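## Task

Cardboard boxes sit on a shelf, each with a tag on the shelf edge directly beneath it. A ticket at the desk's front edge names three tags. Move the three boxes whose tags are named onto the desk, where they must rest on their own at the end, not held up by the robot. The robot tipping over or finishing tilted counts as failure.

## Robot and tools

Robot: a simulated Hello Robot Stretch 3 with one arm. It has a two-wheel base (0.33 m long, 0.34 m wide), a lift that raises the arm along a mast, and a telescoping arm that reaches out to the robot's RIGHT, ending in a wrist (yaw, pitch, roll) and a gripper. The base cannot strafe, so to move the gripper forward or back you drive the base. Turning in place pivots about the point between the drive wheels, 0.05 m behind the front edge. Loose objects may occasionally get nudged by the simulation.

Cameras: head_camera and nav_camera are on the head and both aim with head_pan_rad and head_tilt_rad; wrist_camera rides on the gripper. Every successful execute_actions result carries one image per camera, always in that same order, captured when the call ends. An empty actions list just returns the current state and images.

Frames: the base frame has its origin on the floor between the drive wheels, x forward, y left, z up. hand_pose is reported in this frame at the fingertip closing point. The odometry frame is the base frame as it stood at scene start; heading is positive to the left, within -3.142 to 3.142, and counts wheel slip as motion.

execute_actions takes "actions", a list run in order. Each action may hold "robot", "steps" (1 to 450 control steps at 30 per second, default 1) and "until" (ends the action early once all its conditions hold). {"steps": n} by itself waits. "robot" is one command, a list of up to 8 commands run one after another (items may be {"pause_s": s}, up to 15 s), or {"stop": true}, which brakes everything and clears the queue. A command may contain:
- "base": exactly one of {"translate_m": d}, a straight drive offset in metres from where the base is when the command begins, forward positive, magnitude at most 1; or {"rotate_rad": r}, an in-place turn offset in radians, counter-clockwise (left) positive, magnitude at most 3.2.
- "joints": absolute targets by name; unnamed joints keep their old targets. Ranges: lift_m 0 to 1.1 (arm height); arm_m 0 to 0.52 (extension); wrist_yaw_rad -1.345 to 4.42 (0 along the arm, positive toward the front, 3.0 folded over the base); wrist_pitch_rad -1.57 to 0.451 (0 level, negative tips fingers down); wrist_roll_rad -2.911 to 2.911 (0 fingers side by side); gripper_m -0.089 to 0.179 (bigger is wider; actual fingertip gap is about 0.007 less when nearly shut, 0.025 less fully open, zero below 0.007); head_pan_rad -3.953 to 1.73 (0 ahead, positive left, -1.57 looks along the arm); head_tilt_rad -1.53 to 0.419 (negative looks down).
- "contact_limits": {"arm_m": e}, effort percent 1 to 100 at which that arm motion halts; lower is gentler, too low stops instantly.
A new command overrides at once: named joints retarget, the old queue's remainder is dropped. If any number is out of range or an action is malformed, the entire call is rejected and nothing runs.

Waiting: to hold until all motion finishes, add "steps": 450 and "until": {"robot": {"status": "ended"}}. Other conditions compare fields, e.g. {"robot": {"lift_m": [">", 0.3]}} or a status word or ["!=", "moving"]. {"any": {"status": "ended"}} fires when any one motion or the queue finishes. Never wait on a reading with "="; "done" means within tolerance.

zoom_image: {"camera": one of head_camera, nav_camera, wrist_camera, "region": [x0, y0, x1, y1]} in pixels of that camera's latest image, origin top-left, at most 504 by 504. Useful for reading the ticket and shelf tags.

finished_scene: {"scene": n}. Ends the current scene irreversibly and reports success, then gives the next task. Let everything come to rest first, since leftover motion is braked and may stop short.

Result lines: base_status and joint_status give each motion's state (moving, done, off_target, contact_stop, time_out, stopped, not_commanded, torque_fault). The base bracket shows distance travelled versus goal. joint_goals lists targets; measured_speeds gives encoder speeds. refusals counts refused goals; queue is idle/running/done/dropped/stopped; queue_left is commands not started. Lines starting refused:, dropped: or replaced: explain problems (indices from 0). robot.on_its_own appears when the robot altered a goal, a joint is slack or its servo off, a motor is loaded at rest, or base_tilt has drifted 3 degrees or more from its start value (a lean warning). motor_effort is percent per motor, peak in brackets, biased and noisy. lidar_m: 12 distances in 30-degree sectors, counter-clockwise from straight ahead (4th left, 7th behind, 10th right), in a plane 0.17 m up. wrist_depth_mm and head_depth_mm: 7x7 grids of median depth.

Gripping: command gripper_m smaller than the object's width to grasp; open at least 0.02 beyond the touching value to release. Neither the reading nor "done" proves a grasp; check images and efforts.

Speed: with lift_m under 0.30, arm_m under 0.03 and wrist_yaw_rad over 2.54, the base is fast (0.30 m/s, 1.9 rad/s); otherwise 0.10 m/s and 0.63 rad/s. Stowed, a turn sweeps a 0.28 m radius; an unfolded wrist reaches beyond it.

Hazards: fold or unfold the wrist only with lift_m 0.32 to 0.95, wrist_pitch_rad -0.4, roll near 0; when folded the lift may go down to 0.25. With yaw below -0.4 keep pitch at -0.5 or lower. Arm or lift stopping on contact goes slack until recommanded; a slack lift may sink under load. Base, wrist and head have no contact stop and keep pushing. Pushing the arm into something rigid with the gripper above about 0.45 m can tip the robot, and a repeat push is worse. Never drive while holding onto or pressing against a fixed object. If the base snags furniture, reverse the last move in small steps; if leaning, free the gripper, and lower lift_m to about 0.2 if still tipped. Long hard loads switch a wrist servo off for 10 s. Avoid drops, slams and hard shoves.

Each tool is called by a JSON object that holds its "fn" and its "kwargs", one argument or row to a line.

## Session

{"fn": "execute_actions", "kwargs": {
  "actions": []
}}

Scene clock: 0.00 s.
robot.base_odometry: x=+0.000 y=+0.000 heading=+0.000 (m, m, rad; robot's odometry frame)
robot.turned_by_wheels: +0.000 (rad since the last result)
robot.turned_by_imu: +0.000 (rad since the last result)
robot.base_tilt: forward=-1.7 right=+1.3 (deg)
robot.lidar_m: 2.26 1.98 1.99 2.32 2.72 2.45 2.06 1.79 1.79 1.86 1.46 1.64
robot.head_depth_mm: 1963 2163 2191 2140 2159 2162 2081 / 1977 2343 2335 2388 2345 2367 2021 / 2006 2616 2616 2581 2600 2619 2032 / 1998 2727 2784 2799 2826 2769 2010 / 2010 2451 2487 2558 2550 2568 2009 / 2041 2230 2257 2294 2357 2370 1992 / 1956 2019 2030 2062 2111 2127 1945
robot.base_status: not_commanded
robot.joint_positions: lift_m=+0.540 arm_m=+0.002 wrist_yaw_rad=+3.099 wrist_pitch_rad=-0.460 wrist_roll_rad=+0.016 gripper_m=+0.037 head_pan_rad=+0.011 head_tilt_rad=-0.022
robot.joint_goals: lift_m=+0.540 arm_m=+0.002 wrist_yaw_rad=+3.099 wrist_pitch_rad=-0.460 wrist_roll_rad=+0.016 gripper_m=+0.037 head_pan_rad=+0.011 head_tilt_rad=-0.022
robot.joint_status: lift_m=not_commanded arm_m=not_commanded wrist_yaw_rad=not_commanded wrist_pitch_rad=not_commanded wrist_roll_rad=not_commanded gripper_m=not_commanded head_pan_rad=not_commanded head_tilt_rad=not_commanded
robot.measured_speeds: translate_m=+0.000 rotate_rad=+0.000 lift_m=+0.000 arm_m=+0.000 wrist_yaw_rad=+0.000 wrist_pitch_rad=+0.000 wrist_roll_rad=+0.000 head_pan_rad=+0.000 head_tilt_rad=+0.000
robot: refusals=0 queue=idle queue_left=0
robot.motor_effort: left_wheel=+0 right_wheel=-1 lift_m=+23 arm_m=+0 wrist_yaw_rad=+1 wrist_pitch_rad=+4 wrist_roll_rad=+0 gripper_m=+0 head_pan_rad=+0 head_tilt_rad=+2 (%)
robot.hand_pose: x=-0.0119 y=+0.0714 z=+0.5432 quat_wxyz=(+0.177, +0.697, +0.145, +0.679) (m; robot's base frame)
robot.wrist_depth_mm: - - - - - - - / - - - - - - - / - - - - - - - / - - - - - - - / 930 927 903 889 890 839 811 / 806 787 778 754 - 738 705 / 696 685 666 665 648 639 638
pictures: head_camera (sideways: a quarter turn clockwise sets it upright), nav_camera (sideways: a quarter turn counterclockwise sets it upright), wrist_camera
Images, in order (width x height): head_camera 896x504, nav_camera 672x504, wrist_camera 644x364.

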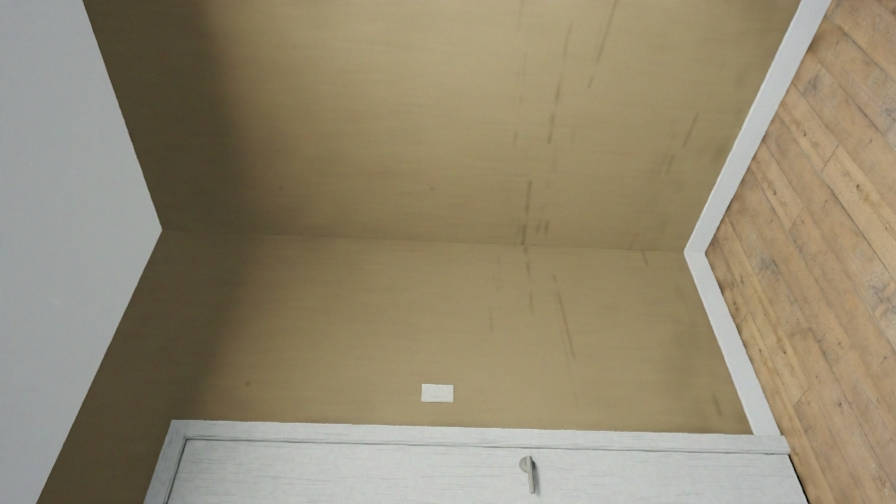

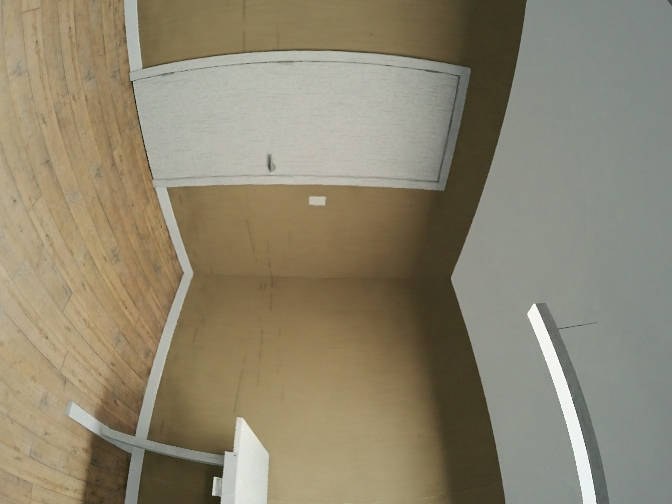

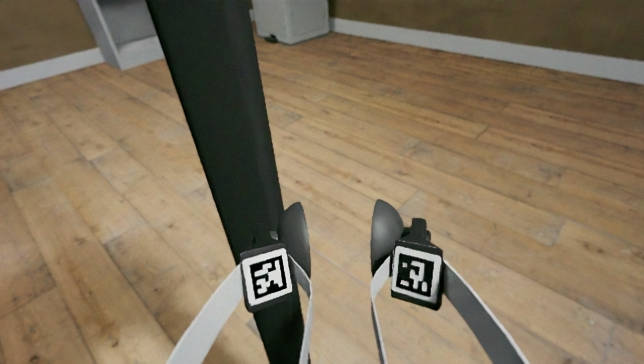

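{"fn": "execute_actions", "kwargs": {
  "actions": [
    {"robot":{"joints":{"head_pan_rad":-0.9,"head_tilt_rad":-0.4}},"steps":90,"until":{"robot":{"status":"ended"}}}
  ]
}}

{"fn": "execute_actions", "kwargs": {
  "actions": [
    {"robot":{"joints":{"head_pan_rad":-2.4,"head_tilt_rad":-0.3}},"steps":90,"until":{"robot":{"status":"ended"}}}
  ]
}}

{"fn": "execute_actions", "kwargs": {
  "actions": [
    {"robot":{"joints":{"head_pan_rad":-3.9}},"steps":90,"until":{"robot":{"status":"ended"}}}
  ]
}}

Scene clock: 5.40 s.
robot.base_odometry: x=+0.000 y=+0.000 heading=+0.000 (m, m, rad; robot's odometry frame)
robot.turned_by_wheels: +0.000 (rad since the last result)
robot.turned_by_imu: +0.001 (rad since the last result)
robot.base_tilt: forward=-1.6 right=+1.3 (deg)
robot.lidar_m: 2.25 1.98 1.99 2.32 2.72 2.45 2.06 1.79 1.79 1.87 1.46 1.64
robot.head_depth_mm: 1815 1930 1936 2290 2079 1707 1384 / 1786 1930 1910 2214 2141 1693 1369 / 1746 1911 1843 2190 2052 1689 1364 / 1729 1902 1811 2261 2209 1681 1349 / 1707 1884 1587 2232 2183 1676 1351 / 1719 1861 1523 2191 2086 1668 1346 / 1702 1836 1500 2108 2065 1654 1336
robot.base_status: not_commanded
robot.joint_positions: lift_m=+0.540 arm_m=+0.002 wrist_yaw_rad=+3.099 wrist_pitch_rad=-0.460 wrist_roll_rad=+0.016 gripper_m=+0.037 head_pan_rad=-0.893 head_tilt_rad=-0.395
robot.joint_goals: lift_m=+0.540 arm_m=+0.002 wrist_yaw_rad=+3.099 wrist_pitch_rad=-0.460 wrist_roll_rad=+0.016 gripper_m=+0.037 head_pan_rad=-0.900 head_tilt_rad=-0.400
robot.joint_status: lift_m=not_commanded arm_m=not_commanded wrist_yaw_rad=not_commanded wrist_pitch_rad=not_commanded wrist_roll_rad=not_commanded gripper_m=not_commanded head_pan_rad=done head_tilt_rad=done
robot.measured_speeds: translate_m=+0.000 rotate_rad=+0.000 lift_m=+0.000 arm_m=+0.000 wrist_yaw_rad=+0.000 wrist_pitch_rad=+0.000 wrist_roll_rad=+0.000 head_pan_rad=+0.000 head_tilt_rad=+0.000
robot: refusals=0 queue=done queue_left=0
robot.motor_effort: left_wheel=+0(1) right_wheel=+0(0) lift_m=+23(23) arm_m=-1(0) wrist_yaw_rad=+1(1) wrist_pitch_rad=+4(4) wrist_roll_rad=+0(0) gripper_m=+1(1) head_pan_rad=-4(49) head_tilt_rad=-3(26) (%)
robot.hand_pose: x=-0.0119 y=+0.0714 z=+0.5432 quat_wxyz=(+0.177, +0.697, +0.145, +0.679) (m; robot's base frame)
robot.wrist_depth_mm: - - - - - - - / - - - - - - - / - - - - - - - / - - - - - - - / 929 911 902 884 877 833 820 / 806 796 780 752 - 727 719 / 709 686 670 665 649 638 633
pictures: head_camera (sideways: a quarter turn clockwise sets it upright), nav_camera (sideways: a quarter turn counterclockwise sets it upright), wrist_camera
Images, in order (width x height): head_camera 896x504, nav_camera 672x504, wrist_camera 644x364.

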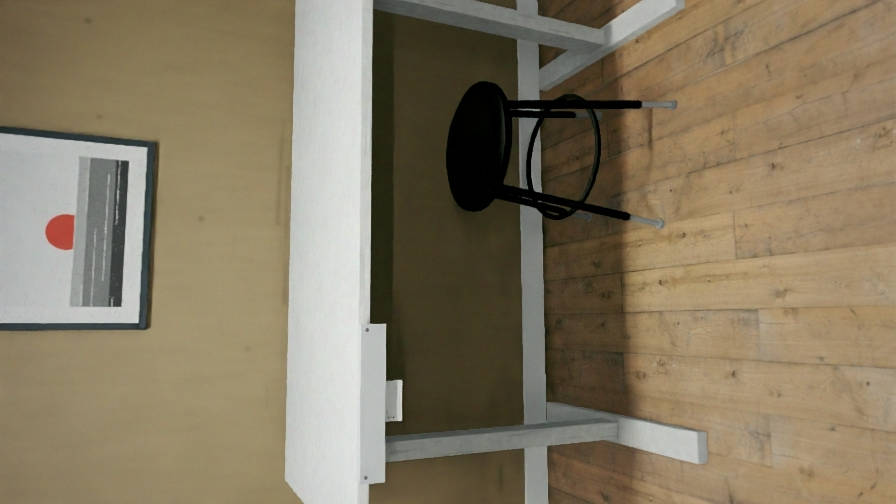

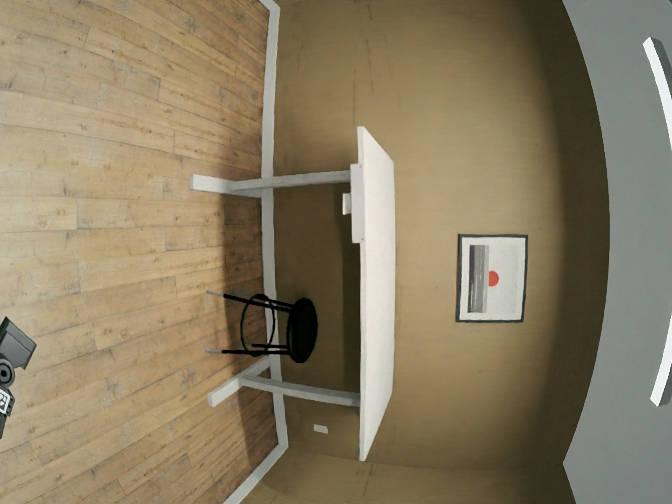

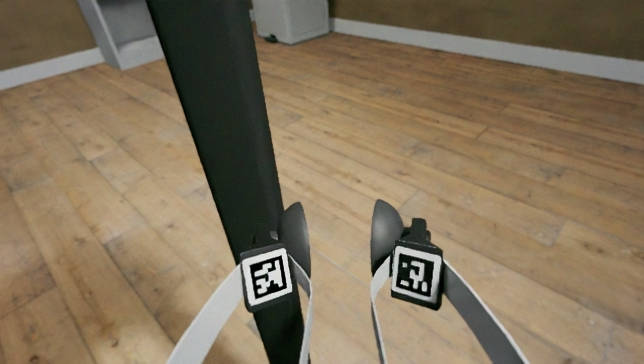

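Scene clock: 6.70 s.
robot.base_odometry: x=+0.000 y=+0.000 heading=+0.000 (m, m, rad; robot's odometry frame)
robot.turned_by_wheels: +0.000 (rad since the last result)
robot.turned_by_imu: +0.000 (rad since the last result)
robot.base_tilt: forward=-1.7 right=+1.3 (deg)
robot.lidar_m: 2.26 1.98 1.99 2.31 2.71 2.44 2.06 1.78 1.79 1.86 1.47 1.64
robot.head_depth_mm: 1556 1655 1754 1901 2059 1890 1474 / 1537 1652 1759 1896 2054 1870 1464 / 1539 1637 1763 1876 2018 1855 1459 / 1533 1634 1738 1863 2032 1837 1451 / 1531 1619 1738 1867 2019 1837 1440 / 1518 1628 1726 1836 2013 1822 1446 / 1515 1615 1697 1858 2003 1813 1429
robot.base_status: not_commanded
robot.joint_positions: lift_m=+0.540 arm_m=+0.002 wrist_yaw_rad=+3.099 wrist_pitch_rad=-0.460 wrist_roll_rad=+0.016 gripper_m=+0.037 head_pan_rad=-2.393 head_tilt_rad=-0.310
robot.joint_goals: lift_m=+0.540 arm_m=+0.002 wrist_yaw_rad=+3.099 wrist_pitch_rad=-0.460 wrist_roll_rad=+0.016 gripper_m=+0.037 head_pan_rad=-2.400 head_tilt_rad=-0.300
robot.joint_status: lift_m=not_commanded arm_m=not_commanded wrist_yaw_rad=not_commanded wrist_pitch_rad=not_commanded wrist_roll_rad=not_commanded gripper_m=not_commanded head_pan_rad=done head_tilt_rad=done
robot.measured_speeds: translate_m=+0.000 rotate_rad=+0.000 lift_m=+0.000 arm_m=+0.000 wrist_yaw_rad=+0.000 wrist_pitch_rad=+0.000 wrist_roll_rad=+0.000 head_pan_rad=+0.000 head_tilt_rad=+0.000
robot: refusals=0 queue=done queue_left=0
robot.motor_effort: left_wheel=-1(1) right_wheel=+0(0) lift_m=+22(23) arm_m=+0(0) wrist_yaw_rad=+0(1) wrist_pitch_rad=+4(4) wrist_roll_rad=+0(0) gripper_m=+1(1) head_pan_rad=-4(50) head_tilt_rad=+5(17) (%)
robot.hand_pose: x=-0.0119 y=+0.0714 z=+0.5432 quat_wxyz=(+0.177, +0.697, +0.145, +0.679) (m; robot's base frame)
robot.wrist_depth_mm: - - - - - - - / - - - - - - - / - - - - - - - / - - - - - - - / 953 920 898 871 876 840 831 / 796 785 772 759 - 735 713 / 698 689 671 666 664 638 632
pictures: head_camera (sideways: a quarter turn clockwise sets it upright), nav_camera (sideways: a quarter turn counterclockwise sets it upright), wrist_camera
Images, in order (width x height): head_camera 896x504, nav_camera 672x504, wrist_camera 644x364.

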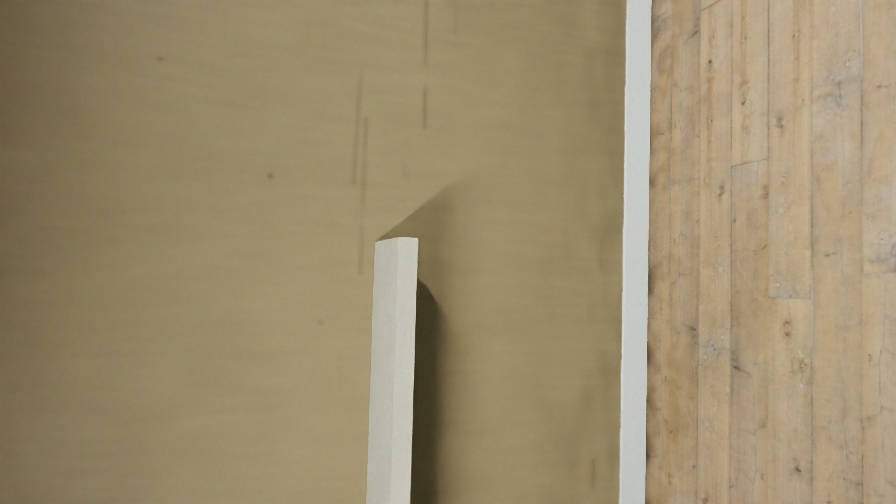

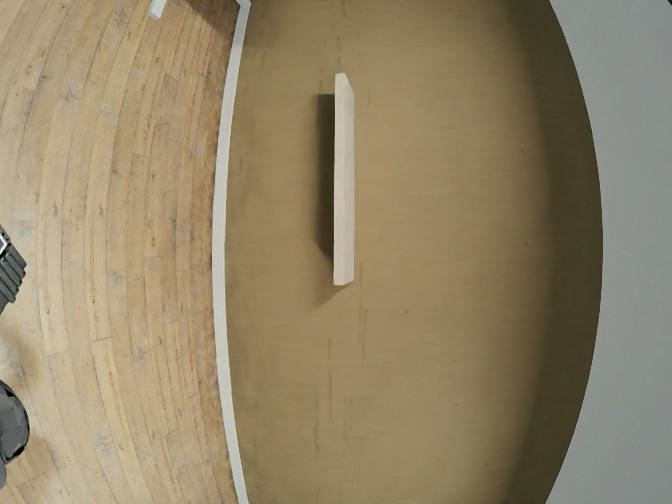

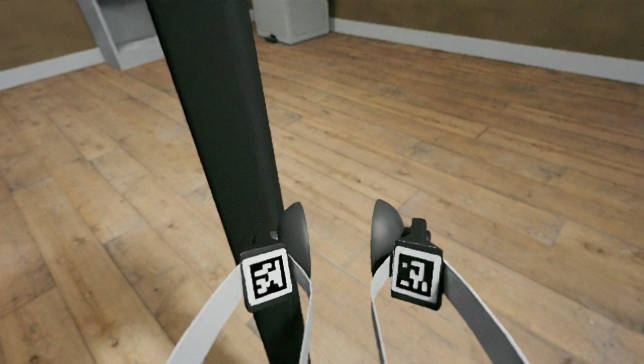

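Scene clock: 8.00 s.
robot.base_odometry: x=+0.000 y=+0.000 heading=+0.000 (m, m, rad; robot's odometry frame)
robot.turned_by_wheels: +0.000 (rad since the last result)
robot.turned_by_imu: +0.000 (rad since the last result)
robot.base_tilt: forward=-1.6 right=+1.2 (deg)
robot.lidar_m: 2.26 1.98 2.00 2.31 2.71 2.44 2.06 1.79 1.79 1.86 1.46 1.64
robot.head_depth_mm: - - - - - - - / 2335 2476 2655 - - - - / 2351 2464 2645 2877 2564 1874 1468 / 2388 2505 2697 2909 2510 1831 1450 / 2357 2494 2676 2860 2501 1840 1449 / 2372 2503 2675 2792 2493 1816 1433 / 2392 2528 2661 2765 2474 1823 1418
robot.base_status: not_commanded
robot.joint_positions: lift_m=+0.540 arm_m=+0.002 wrist_yaw_rad=+3.099 wrist_pitch_rad=-0.460 wrist_roll_rad=+0.016 gripper_m=+0.037 head_pan_rad=-3.893 head_tilt_rad=-0.310
robot.joint_goals: lift_m=+0.540 arm_m=+0.002 wrist_yaw_rad=+3.099 wrist_pitch_rad=-0.460 wrist_roll_rad=+0.016 gripper_m=+0.037 head_pan_rad=-3.900 head_tilt_rad=-0.300
robot.joint_status: lift_m=not_commanded arm_m=not_commanded wrist_yaw_rad=not_commanded wrist_pitch_rad=not_commanded wrist_roll_rad=not_commanded gripper_m=not_commanded head_pan_rad=done head_tilt_rad=done
robot.measured_speeds: translate_m=+0.000 rotate_rad=+0.000 lift_m=+0.000 arm_m=+0.000 wrist_yaw_rad=+0.000 wrist_pitch_rad=+0.000 wrist_roll_rad=+0.000 head_pan_rad=+0.000 head_tilt_rad=+0.000
robot: refusals=0 queue=done queue_left=0
robot.motor_effort: left_wheel=-1(1) right_wheel=+0(0) lift_m=+23(23) arm_m=-1(0) wrist_yaw_rad=+0(0) wrist_pitch_rad=+4(4) wrist_roll_rad=+0(0) gripper_m=+0(0) head_pan_rad=-4(50) head_tilt_rad=+4(5) (%)
robot.hand_pose: x=-0.0119 y=+0.0714 z=+0.5432 quat_wxyz=(+0.177, +0.697, +0.145, +0.679) (m; robot's base frame)
robot.wrist_depth_mm: - - - - - - - / - - - - - - - / - - - - - - - / - - - - - - - / 936 927 901 880 878 850 824 / 804 798 780 754 - 728 716 / 701 689 673 667 657 638 630
pictures: head_camera (sideways: a quarter turn clockwise sets it upright), nav_camera (sideways: a quarter turn counterclockwise sets it upright), wrist_camera
Images, in order (width x height): head_camera 896x504, nav_camera 672x504, wrist_camera 644x364.

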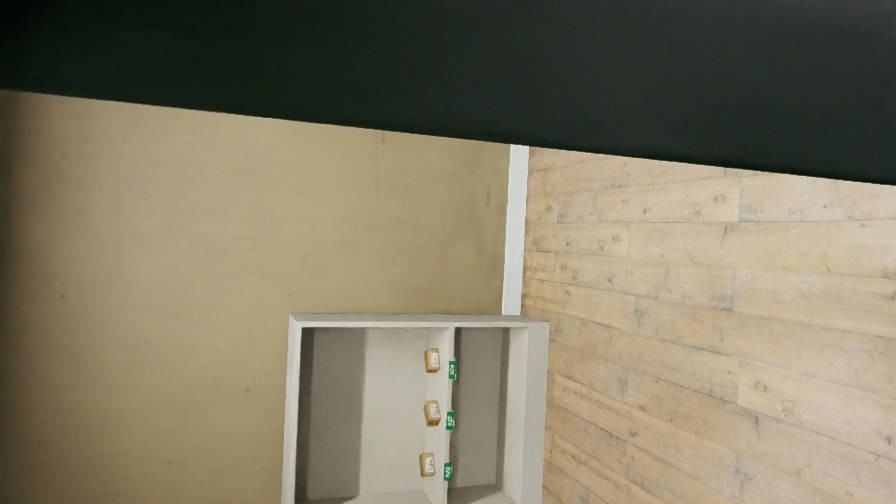

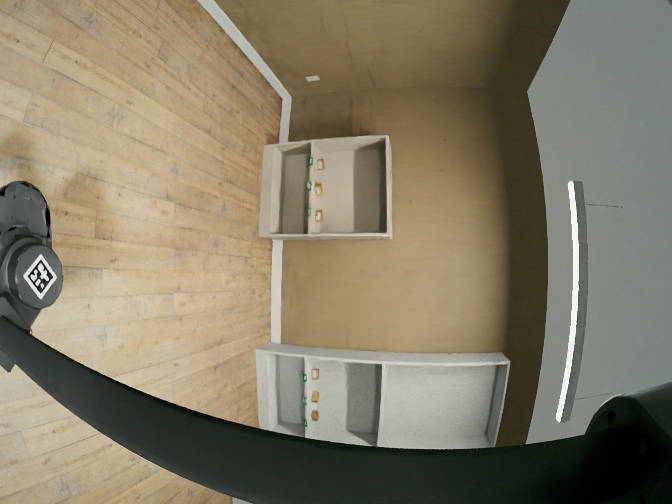

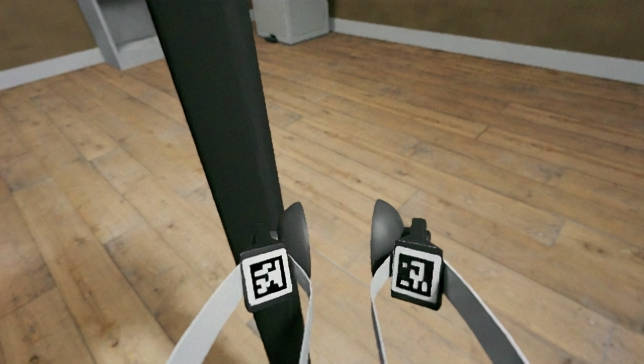

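{"fn": "execute_actions", "kwargs": {
  "actions": [
    {"robot":[{"base":{"rotate_rad":-0.58},"joints":{"head_pan_rad":-0.1,"lift_m":0.7,"wrist_pitch_rad":-0.4}},{"base":{"translate_m":0.55},"joints":{"wrist_yaw_rad":1.57}},{"joints":{"wrist_pitch_rad":0}}],"steps":450,"until":{"robot":{"status":"ended"}}}
  ]
}}

Scene clock: 22.17 s.
robot.base_odometry: x=+0.460 y=-0.301 heading=-0.580 (m, m, rad; robot's odometry frame)
robot.turned_by_wheels: -0.580 (rad since the last result)
robot.turned_by_imu: -0.573 (rad since the last result)
robot.base_tilt: forward=-1.5 right=+1.3 (deg)
robot.lidar_m: 1.09 1.73 1.86 1.86 2.12 2.76 2.98 2.26 1.90 1.90 1.10 0.99
robot.head_depth_mm: 1247 1324 1427 1135 847 1742 1427 / 1260 1340 1444 1117 837 1767 1465 / 1288 1366 1468 1108 778 1785 1459 / 1305 1390 1487 1082 779 1775 1453 / 1315 1400 1499 1070 807 1663 1390 / 1335 1415 1515 1058 1753 1816 1430 / 1353 1434 1533 1645 1797 1804 1425
robot.base_status: done (translate_m +0.5500 of +0.5500)
robot.joint_positions: lift_m=+0.699 arm_m=+0.002 wrist_yaw_rad=+1.574 wrist_pitch_rad=-0.025 wrist_roll_rad=+0.016 gripper_m=+0.037 head_pan_rad=-0.107 head_tilt_rad=-0.310
robot.joint_goals: lift_m=+0.700 arm_m=+0.002 wrist_yaw_rad=+1.570 wrist_pitch_rad=+0.000 wrist_roll_rad=+0.016 gripper_m=+0.037 head_pan_rad=-0.100 head_tilt_rad=-0.300
robot.joint_status: lift_m=done arm_m=not_commanded wrist_yaw_rad=done wrist_pitch_rad=done wrist_roll_rad=not_commanded gripper_m=not_commanded head_pan_rad=done head_tilt_rad=done
robot.measured_speeds: translate_m=+0.000 rotate_rad=+0.000 lift_m=+0.000 arm_m=+0.000 wrist_yaw_rad=+0.000 wrist_pitch_rad=+0.000 wrist_roll_rad=+0.000 head_pan_rad=+0.000 head_tilt_rad=+0.000
robot: refusals=0 queue=done queue_left=0
robot.motor_effort: left_wheel=+2(6) right_wheel=-2(4) lift_m=+33(30) arm_m=+0(0) wrist_yaw_rad=-1(3) wrist_pitch_rad=+8(9) wrist_roll_rad=+0(0) gripper_m=+1(0) head_pan_rad=+4(51) head_tilt_rad=+4(5) (%)
robot.hand_pose: x=+0.2342 y=-0.1466 z=+0.8077 quat_wxyz=(+0.502, +0.511, -0.497, +0.490) (m; robot's base frame)
robot.wrist_depth_mm: - - - - - - - / - - - 593 824 803 756 / - - - - - - - / - - - - - - - / - - - - - - 736 / - - - - - - - / - - - - - - -
pictures: head_camera (sideways: a quarter turn clockwise sets it upright), nav_camera (sideways: a quarter turn counterclockwise sets it upright), wrist_camera
Images, in order (width x height): head_camera 896x504, nav_camera 672x504, wrist_camera 644x364.

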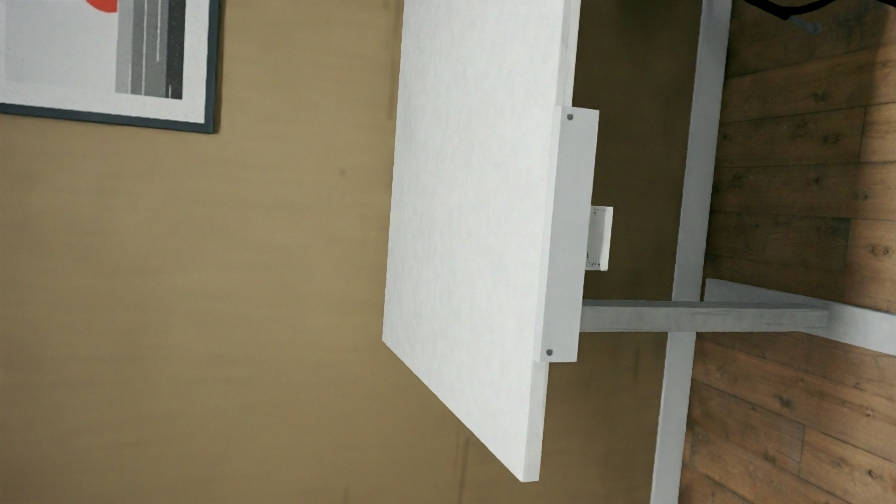

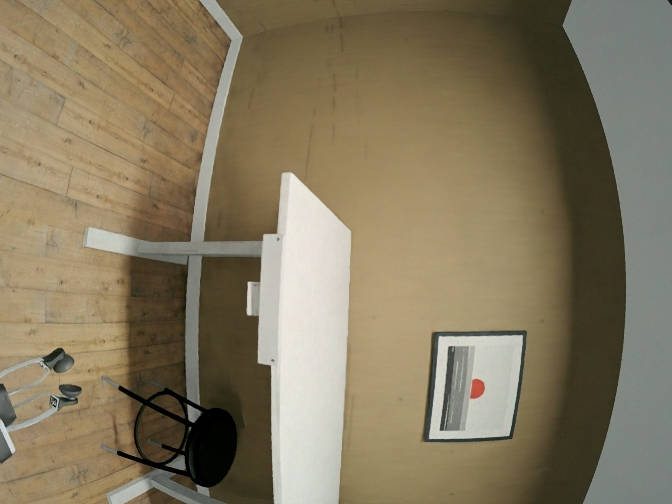

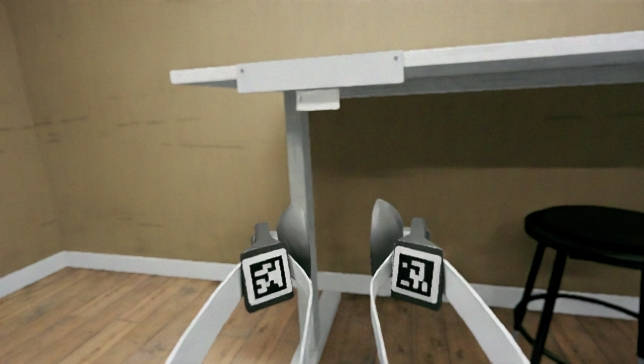

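{"fn": "execute_actions", "kwargs": {
  "actions": [
    {"robot":{"base":{"translate_m":0.3},"joints":{"wrist_yaw_rad":1.75,"lift_m":0.73,"head_tilt_rad":-0.8}},"steps":450,"until":{"robot":{"status":"ended"}}}
  ]
}}

{"fn": "zoom_image", "kwargs": {
  "camera": "wrist_camera",
  "region": [200,30,460,190]
}}

Scene clock: 34.63 s.
robot.base_odometry: x=+0.711 y=-0.466 heading=-0.580 (m, m, rad; robot's odometry frame)
robot.turned_by_wheels: +0.000 (rad since the last result)
robot.turned_by_imu: +0.002 (rad since the last result)
robot.base_tilt: forward=-1.7 right=+1.3 (deg)
robot.lidar_m: 0.79 1.40 1.80 1.79 2.05 2.98 3.31 2.34 1.97 1.96 0.77 1.06
robot.head_depth_mm: 991 766 581 512 1506 1298 1156 / 1001 761 578 521 1503 1295 1160 / 1008 756 574 531 1511 1314 1132 / 1018 748 572 1144 1469 1291 1128 / 1013 739 568 1124 1443 1273 1126 / 1083 736 563 1720 1482 1285 1122 / 1107 1246 559 1708 1468 1275 1115
robot.base_status: done (translate_m +0.3000 of +0.3000)
robot.joint_positions: lift_m=+0.729 arm_m=+0.002 wrist_yaw_rad=+1.746 wrist_pitch_rad=-0.023 wrist_roll_rad=+0.016 gripper_m=+0.037 head_pan_rad=-0.107 head_tilt_rad=-0.790
robot.joint_goals: lift_m=+0.730 arm_m=+0.002 wrist_yaw_rad=+1.750 wrist_pitch_rad=+0.000 wrist_roll_rad=+0.016 gripper_m=+0.037 head_pan_rad=-0.100 head_tilt_rad=-0.800
robot.joint_status: lift_m=done arm_m=not_commanded wrist_yaw_rad=done wrist_pitch_rad=done wrist_roll_rad=not_commanded gripper_m=not_commanded head_pan_rad=done head_tilt_rad=done
robot.measured_speeds: translate_m=+0.000 rotate_rad=+0.000 lift_m=+0.000 arm_m=+0.000 wrist_yaw_rad=+0.000 wrist_pitch_rad=+0.000 wrist_roll_rad=+0.000 head_pan_rad=+0.000 head_tilt_rad=+0.000
robot: refusals=0 queue=done queue_left=0
robot.motor_effort: left_wheel=+1(5) right_wheel=-1(2) lift_m=+32(33) arm_m=+0(0) wrist_yaw_rad=+3(5) wrist_pitch_rad=+7(8) wrist_roll_rad=+0(0) gripper_m=+0(0) head_pan_rad=+4(4) head_tilt_rad=-4(32) (%)
robot.hand_pose: x=+0.2303 y=-0.1027 z=+0.8381 quat_wxyz=(+0.457, +0.551, -0.451, +0.532) (m; robot's base frame)
robot.wrist_depth_mm: - - - - - 869 252 / - - 414 329 297 270 404 / - - - - - 969 886 / - - - - - - 911 / - - - - - - 937 / - - - - - - 954 / - - - - - - -
pictures: head_camera (sideways: a quarter turn clockwise sets it upright), nav_camera (sideways: a quarter turn counterclockwise sets it upright), wrist_camera
Images, in order (width x height): head_camera 896x504, nav_camera 672x504, wrist_camera 644x364.

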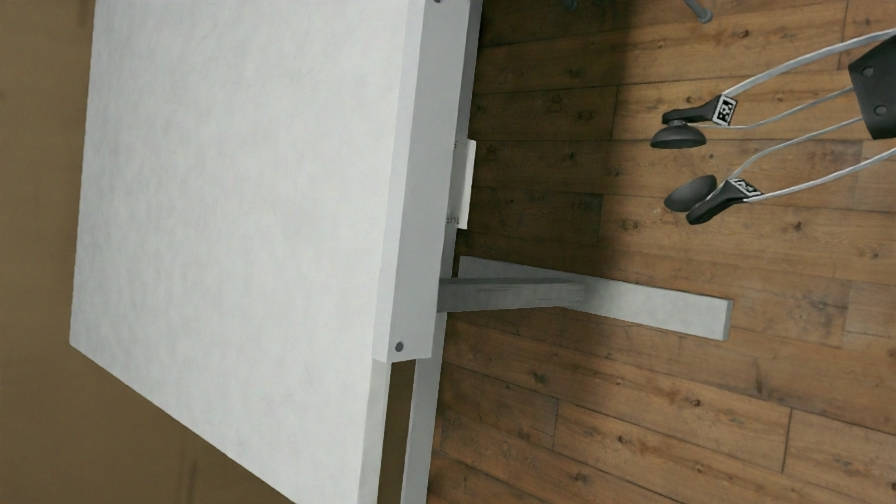

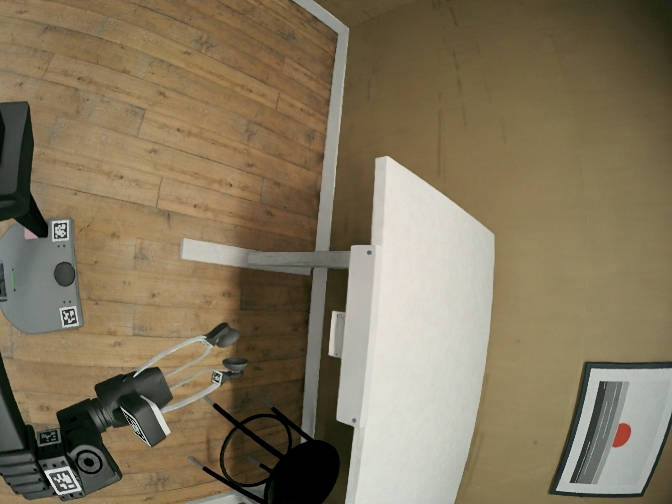

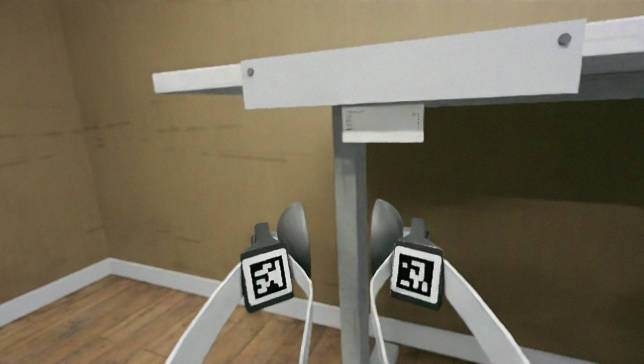

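Region (200, 30, 460, 190) of wrist_camera's 644x364 image, scaled by 1.938; it fills the top 310 rows of this view, and the rest is white.

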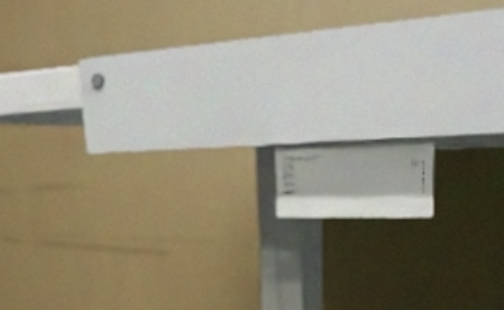

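{"fn": "zoom_image", "kwargs": {
  "camera": "head_camera",
  "region": [300,0,600,380]
}}

{"fn": "execute_actions", "kwargs": {
  "actions": [
    {"robot":{"base":{"translate_m":0.1},"joints":{"wrist_yaw_rad":1.4,"lift_m":0.74,"wrist_pitch_rad":-0.25,"head_pan_rad":-0.9}},"steps":450,"until":{"robot":{"status":"ended"}}}
  ]
}}

Region (300, 0, 600, 380) of head_camera's 896x504 image, scaled by 1.326, with more detail than that image has; it fills the left 398 columns of this view, and the rest is white.

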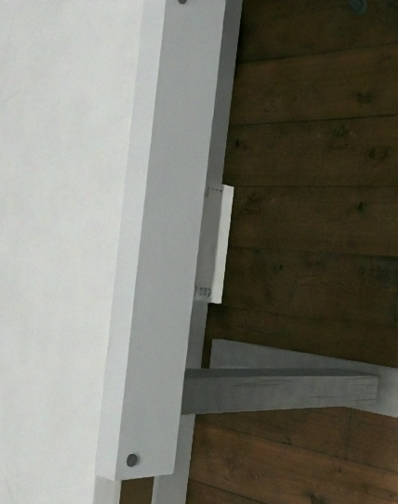

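Scene clock: 42.87 s.
robot.base_odometry: x=+0.795 y=-0.521 heading=-0.580 (m, m, rad; robot's odometry frame)
robot.turned_by_wheels: +0.000 (rad since the last result)
robot.turned_by_imu: +0.001 (rad since the last result)
robot.base_tilt: forward=-1.6 right=+1.3 (deg)
robot.lidar_m: 0.69 1.29 1.76 1.77 2.03 3.06 3.40 2.37 2.00 1.99 0.71 1.15
robot.head_depth_mm: 1126 769 2097 1816 1514 1303 1179 / 1116 762 646 1324 1472 1287 1175 / 1092 756 596 1097 1495 1337 - / 1088 748 572 1370 1458 1280 1110 / 1067 742 568 501 1486 1254 1123 / 1016 739 563 468 1479 1271 1117 / 979 731 561 455 476 1268 1100
robot.base_status: done (translate_m +0.1000 of +0.1000)
robot.joint_positions: lift_m=+0.739 arm_m=+0.002 wrist_yaw_rad=+1.404 wrist_pitch_rad=-0.263 wrist_roll_rad=+0.016 gripper_m=+0.037 head_pan_rad=-0.893 head_tilt_rad=-0.790
robot.joint_goals: lift_m=+0.740 arm_m=+0.002 wrist_yaw_rad=+1.400 wrist_pitch_rad=-0.250 wrist_roll_rad=+0.016 gripper_m=+0.037 head_pan_rad=-0.900 head_tilt_rad=-0.800
robot.joint_status: lift_m=done arm_m=not_commanded wrist_yaw_rad=done wrist_pitch_rad=done wrist_roll_rad=not_commanded gripper_m=not_commanded head_pan_rad=done head_tilt_rad=done
robot.measured_speeds: translate_m=+0.000 rotate_rad=+0.000 lift_m=+0.000 arm_m=+0.000 wrist_yaw_rad=+0.000 wrist_pitch_rad=+0.000 wrist_roll_rad=+0.000 head_pan_rad=+0.000 head_tilt_rad=+0.000
robot: refusals=0 queue=done queue_left=0
robot.motor_effort: left_wheel=+1(6) right_wheel=-2(3) lift_m=+33(33) arm_m=+0(1) wrist_yaw_rad=-3(2) wrist_pitch_rad=+4(9) wrist_roll_rad=+0(0) gripper_m=+0(0) head_pan_rad=-4(47) head_tilt_rad=-5(5) (%)
robot.hand_pose: x=+0.2164 y=-0.1875 z=+0.7883 quat_wxyz=(+0.592, +0.527, -0.480, +0.377) (m; robot's base frame)
robot.wrist_depth_mm: 937 205 203 903 893 877 861 / - - 618 968 958 939 910 / - - - - - - - / - - - - - - 650 / - - - - - - 536 / - - - - - - - / - - 957 - - 924 916
pictures: head_camera (sideways: a quarter turn clockwise sets it upright), nav_camera (sideways: a quarter turn counterclockwise sets it upright), wrist_camera
Images, in order (width x height): head_camera 896x504, nav_camera 672x504, wrist_camera 644x364.

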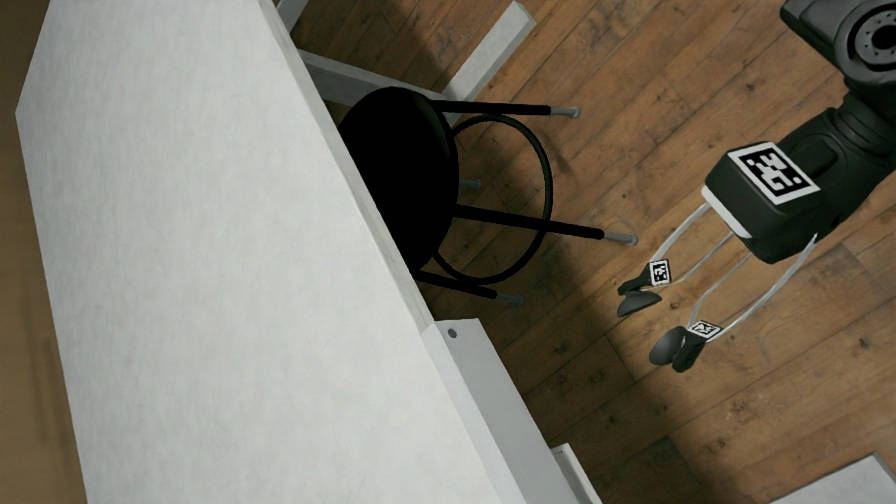

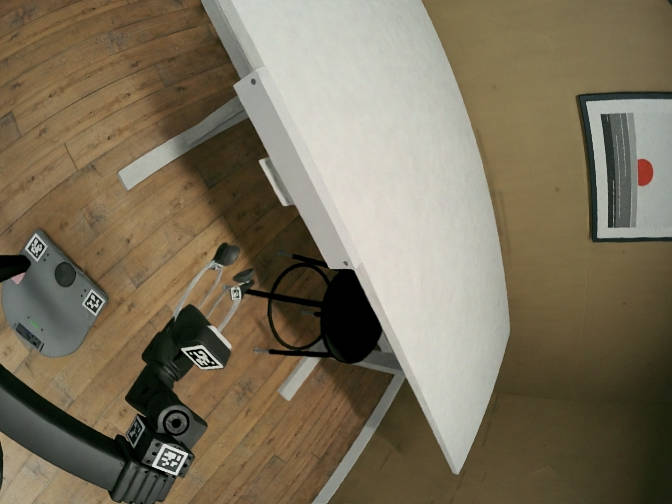

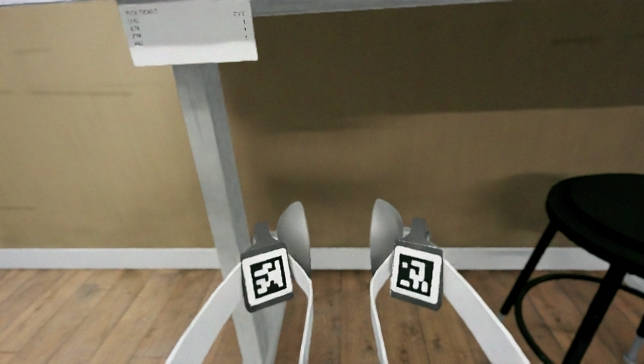

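It is the ticket; closer.

{"fn": "execute_actions", "kwargs": {
  "actions": [
    {"robot":{"base":{"translate_m":0.09},"joints":{"wrist_yaw_rad":1.75,"lift_m":0.755}},"steps":450,"until":{"robot":{"status":"ended"}}}
  ]
}}

{"fn": "zoom_image", "kwargs": {
  "camera": "wrist_camera",
  "region": [150,0,450,150]
}}

Scene clock: 47.63 s.
robot.base_odometry: x=+0.870 y=-0.570 heading=-0.580 (m, m, rad; robot's odometry frame)
robot.turned_by_wheels: +0.000 (rad since the last result)
robot.turned_by_imu: +0.001 (rad since the last result)
robot.base_tilt: forward=-1.7 right=+1.3 (deg)
robot.lidar_m: 0.60 1.20 1.75 1.75 2.00 3.13 3.49 2.39 2.01 0.89 0.67 1.06
robot.head_depth_mm: 1133 769 602 1732 1510 1306 - / 1110 763 577 1013 1476 1297 1180 / 1098 757 575 505 1441 1289 - / 1070 744 570 462 1426 1311 - / 1005 746 566 460 416 1275 1117 / 959 734 565 458 394 1251 1123 / 914 729 559 455 382 1162 1089
robot.base_status: done (translate_m +0.0900 of +0.0900)
robot.joint_positions: lift_m=+0.754 arm_m=+0.002 wrist_yaw_rad=+1.746 wrist_pitch_rad=-0.264 wrist_roll_rad=+0.016 gripper_m=+0.037 head_pan_rad=-0.893 head_tilt_rad=-0.790
robot.joint_goals: lift_m=+0.755 arm_m=+0.002 wrist_yaw_rad=+1.750 wrist_pitch_rad=-0.250 wrist_roll_rad=+0.016 gripper_m=+0.037 head_pan_rad=-0.900 head_tilt_rad=-0.800
robot.joint_status: lift_m=done arm_m=not_commanded wrist_yaw_rad=done wrist_pitch_rad=done wrist_roll_rad=not_commanded gripper_m=not_commanded head_pan_rad=done head_tilt_rad=done
robot.measured_speeds: translate_m=+0.000 rotate_rad=+0.000 lift_m=+0.000 arm_m=+0.000 wrist_yaw_rad=+0.000 wrist_pitch_rad=+0.000 wrist_roll_rad=+0.000 head_pan_rad=+0.000 head_tilt_rad=+0.000
robot: refusals=0 queue=done queue_left=0
robot.motor_effort: left_wheel=+1(5) right_wheel=-2(1) lift_m=+33(33) arm_m=+0(0) wrist_yaw_rad=+4(3) wrist_pitch_rad=+4(4) wrist_roll_rad=+0(0) gripper_m=+1(1) head_pan_rad=-4(3) head_tilt_rad=-4(4) (%)
robot.hand_pose: x=+0.2160 y=-0.1053 z=+0.8030 quat_wxyz=(+0.519, +0.601, -0.383, +0.472) (m; robot's base frame)
robot.wrist_depth_mm: - - - 133 122 740 684 / - - - 144 130 785 731 / - - - - 928 850 766 / - - - - - 894 811 / - - - 656 - 958 863 / - - - - - - 906 / - - - 951 - - 932
pictures: head_camera (sideways: a quarter turn clockwise sets it upright), nav_camera (sideways: a quarter turn counterclockwise sets it upright), wrist_camera
Images, in order (width x height): head_camera 896x504, nav_camera 672x504, wrist_camera 644x364.

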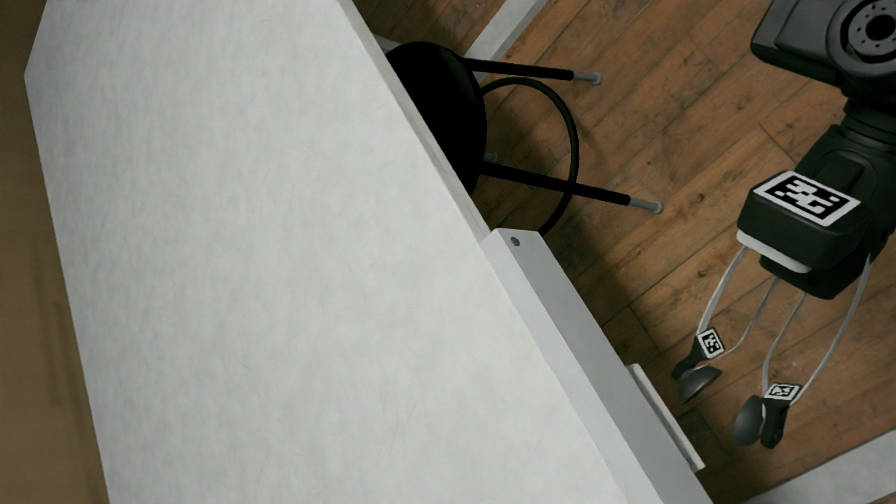

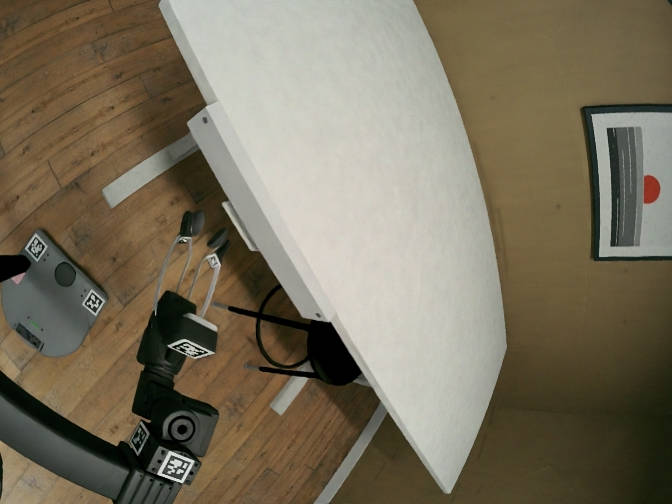

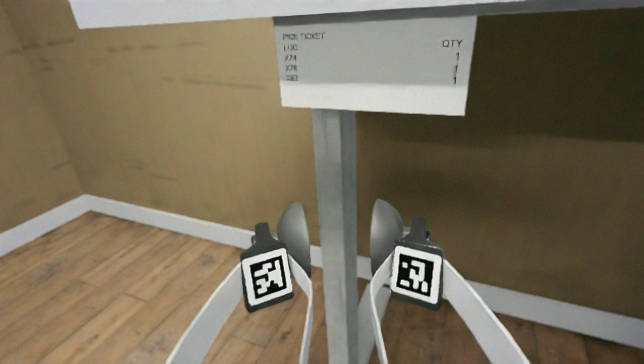

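Region (150, 0, 450, 150) of wrist_camera's 644x364 image, scaled by 1.680.

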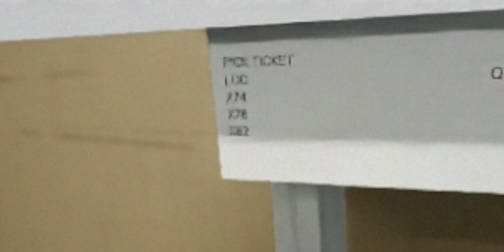

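{"fn": "execute_actions", "kwargs": {
  "actions": [
    {"robot":{"base":{"translate_m":0.05},"joints":{"wrist_yaw_rad":1.8,"lift_m":0.75}},"steps":450,"until":{"robot":{"status":"ended"}}}
  ]
}}

{"fn": "zoom_image", "kwargs": {
  "camera": "wrist_camera",
  "region": [200,0,440,120]
}}

Scene clock: 55.90 s.
robot.base_odometry: x=+0.912 y=-0.597 heading=-0.580 (m, m, rad; robot's odometry frame)
robot.turned_by_wheels: +0.000 (rad since the last result)
robot.turned_by_imu: +0.001 (rad since the last result)
robot.base_tilt: forward=-1.7 right=+1.3 (deg)
robot.lidar_m: 0.55 1.13 1.77 1.73 2.00 3.18 3.54 2.40 2.01 0.88 0.65 1.01
robot.head_depth_mm: 1131 770 585 1013 1472 1308 - / 1111 758 578 494 1505 1298 1175 / 1096 754 574 464 1228 1285 - / 1028 751 569 462 401 1292 - / 976 741 567 460 387 1210 1122 / 927 736 563 458 384 353 1100 / 878 732 561 455 383 336 1069
robot.base_status: done (translate_m +0.0500 of +0.0500)
robot.joint_positions: lift_m=+0.751 arm_m=+0.002 wrist_yaw_rad=+1.796 wrist_pitch_rad=-0.264 wrist_roll_rad=+0.016 gripper_m=+0.037 head_pan_rad=-0.893 head_tilt_rad=-0.790
robot.joint_goals: lift_m=+0.750 arm_m=+0.002 wrist_yaw_rad=+1.800 wrist_pitch_rad=-0.250 wrist_roll_rad=+0.016 gripper_m=+0.037 head_pan_rad=-0.900 head_tilt_rad=-0.800
robot.joint_status: lift_m=done arm_m=not_commanded wrist_yaw_rad=done wrist_pitch_rad=done wrist_roll_rad=not_commanded gripper_m=not_commanded head_pan_rad=done head_tilt_rad=done
robot.measured_speeds: translate_m=+0.000 rotate_rad=+0.000 lift_m=+0.000 arm_m=+0.000 wrist_yaw_rad=+0.000 wrist_pitch_rad=+0.000 wrist_roll_rad=+0.000 head_pan_rad=+0.000 head_tilt_rad=+0.000
robot: refusals=0 queue=done queue_left=0
robot.motor_effort: left_wheel=+2(6) right_wheel=-2(2) lift_m=+12(33) arm_m=+0(0) wrist_yaw_rad=+3(3) wrist_pitch_rad=+4(5) wrist_roll_rad=+0(0) gripper_m=+1(1) head_pan_rad=-4(4) head_tilt_rad=-4(4) (%)
robot.hand_pose: x=+0.2136 y=-0.0935 z=+0.7990 quat_wxyz=(+0.507, +0.610, -0.368, +0.485) (m; robot's base frame)
robot.wrist_depth_mm: - - - 91 81 73 631 / - - - 97 86 77 673 / - - - 108 93 82 721 / - - - - 938 847 767 / - - - 591 - 882 802 / - - - 655 - 943 848 / - - - 958 - 953 899
pictures: head_camera (sideways: a quarter turn clockwise sets it upright), nav_camera (sideways: a quarter turn counterclockwise sets it upright), wrist_camera
Images, in order (width x height): head_camera 896x504, nav_camera 672x504, wrist_camera 644x364.

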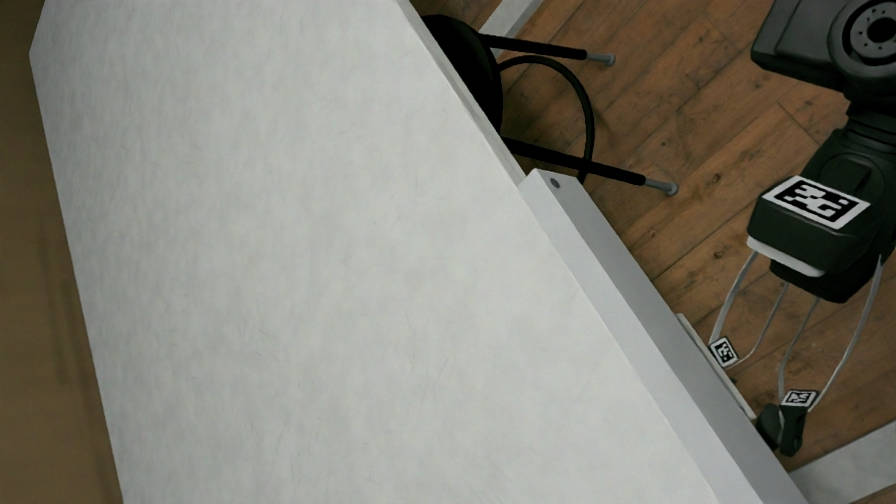

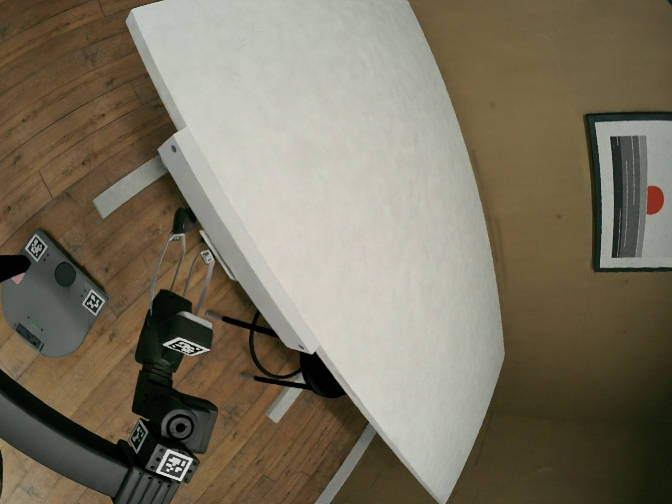

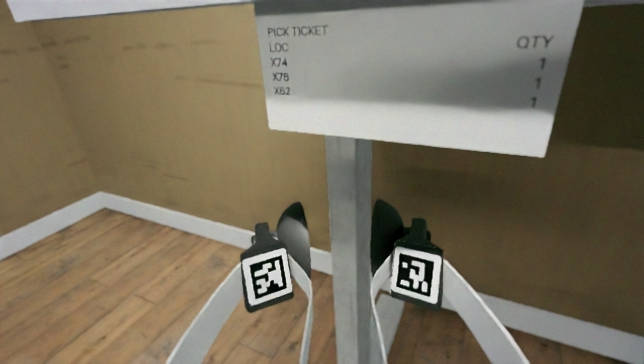

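Region (200, 0, 440, 120) of wrist_camera's 644x364 image, scaled by 2.100.

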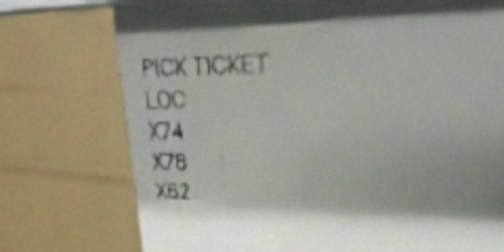

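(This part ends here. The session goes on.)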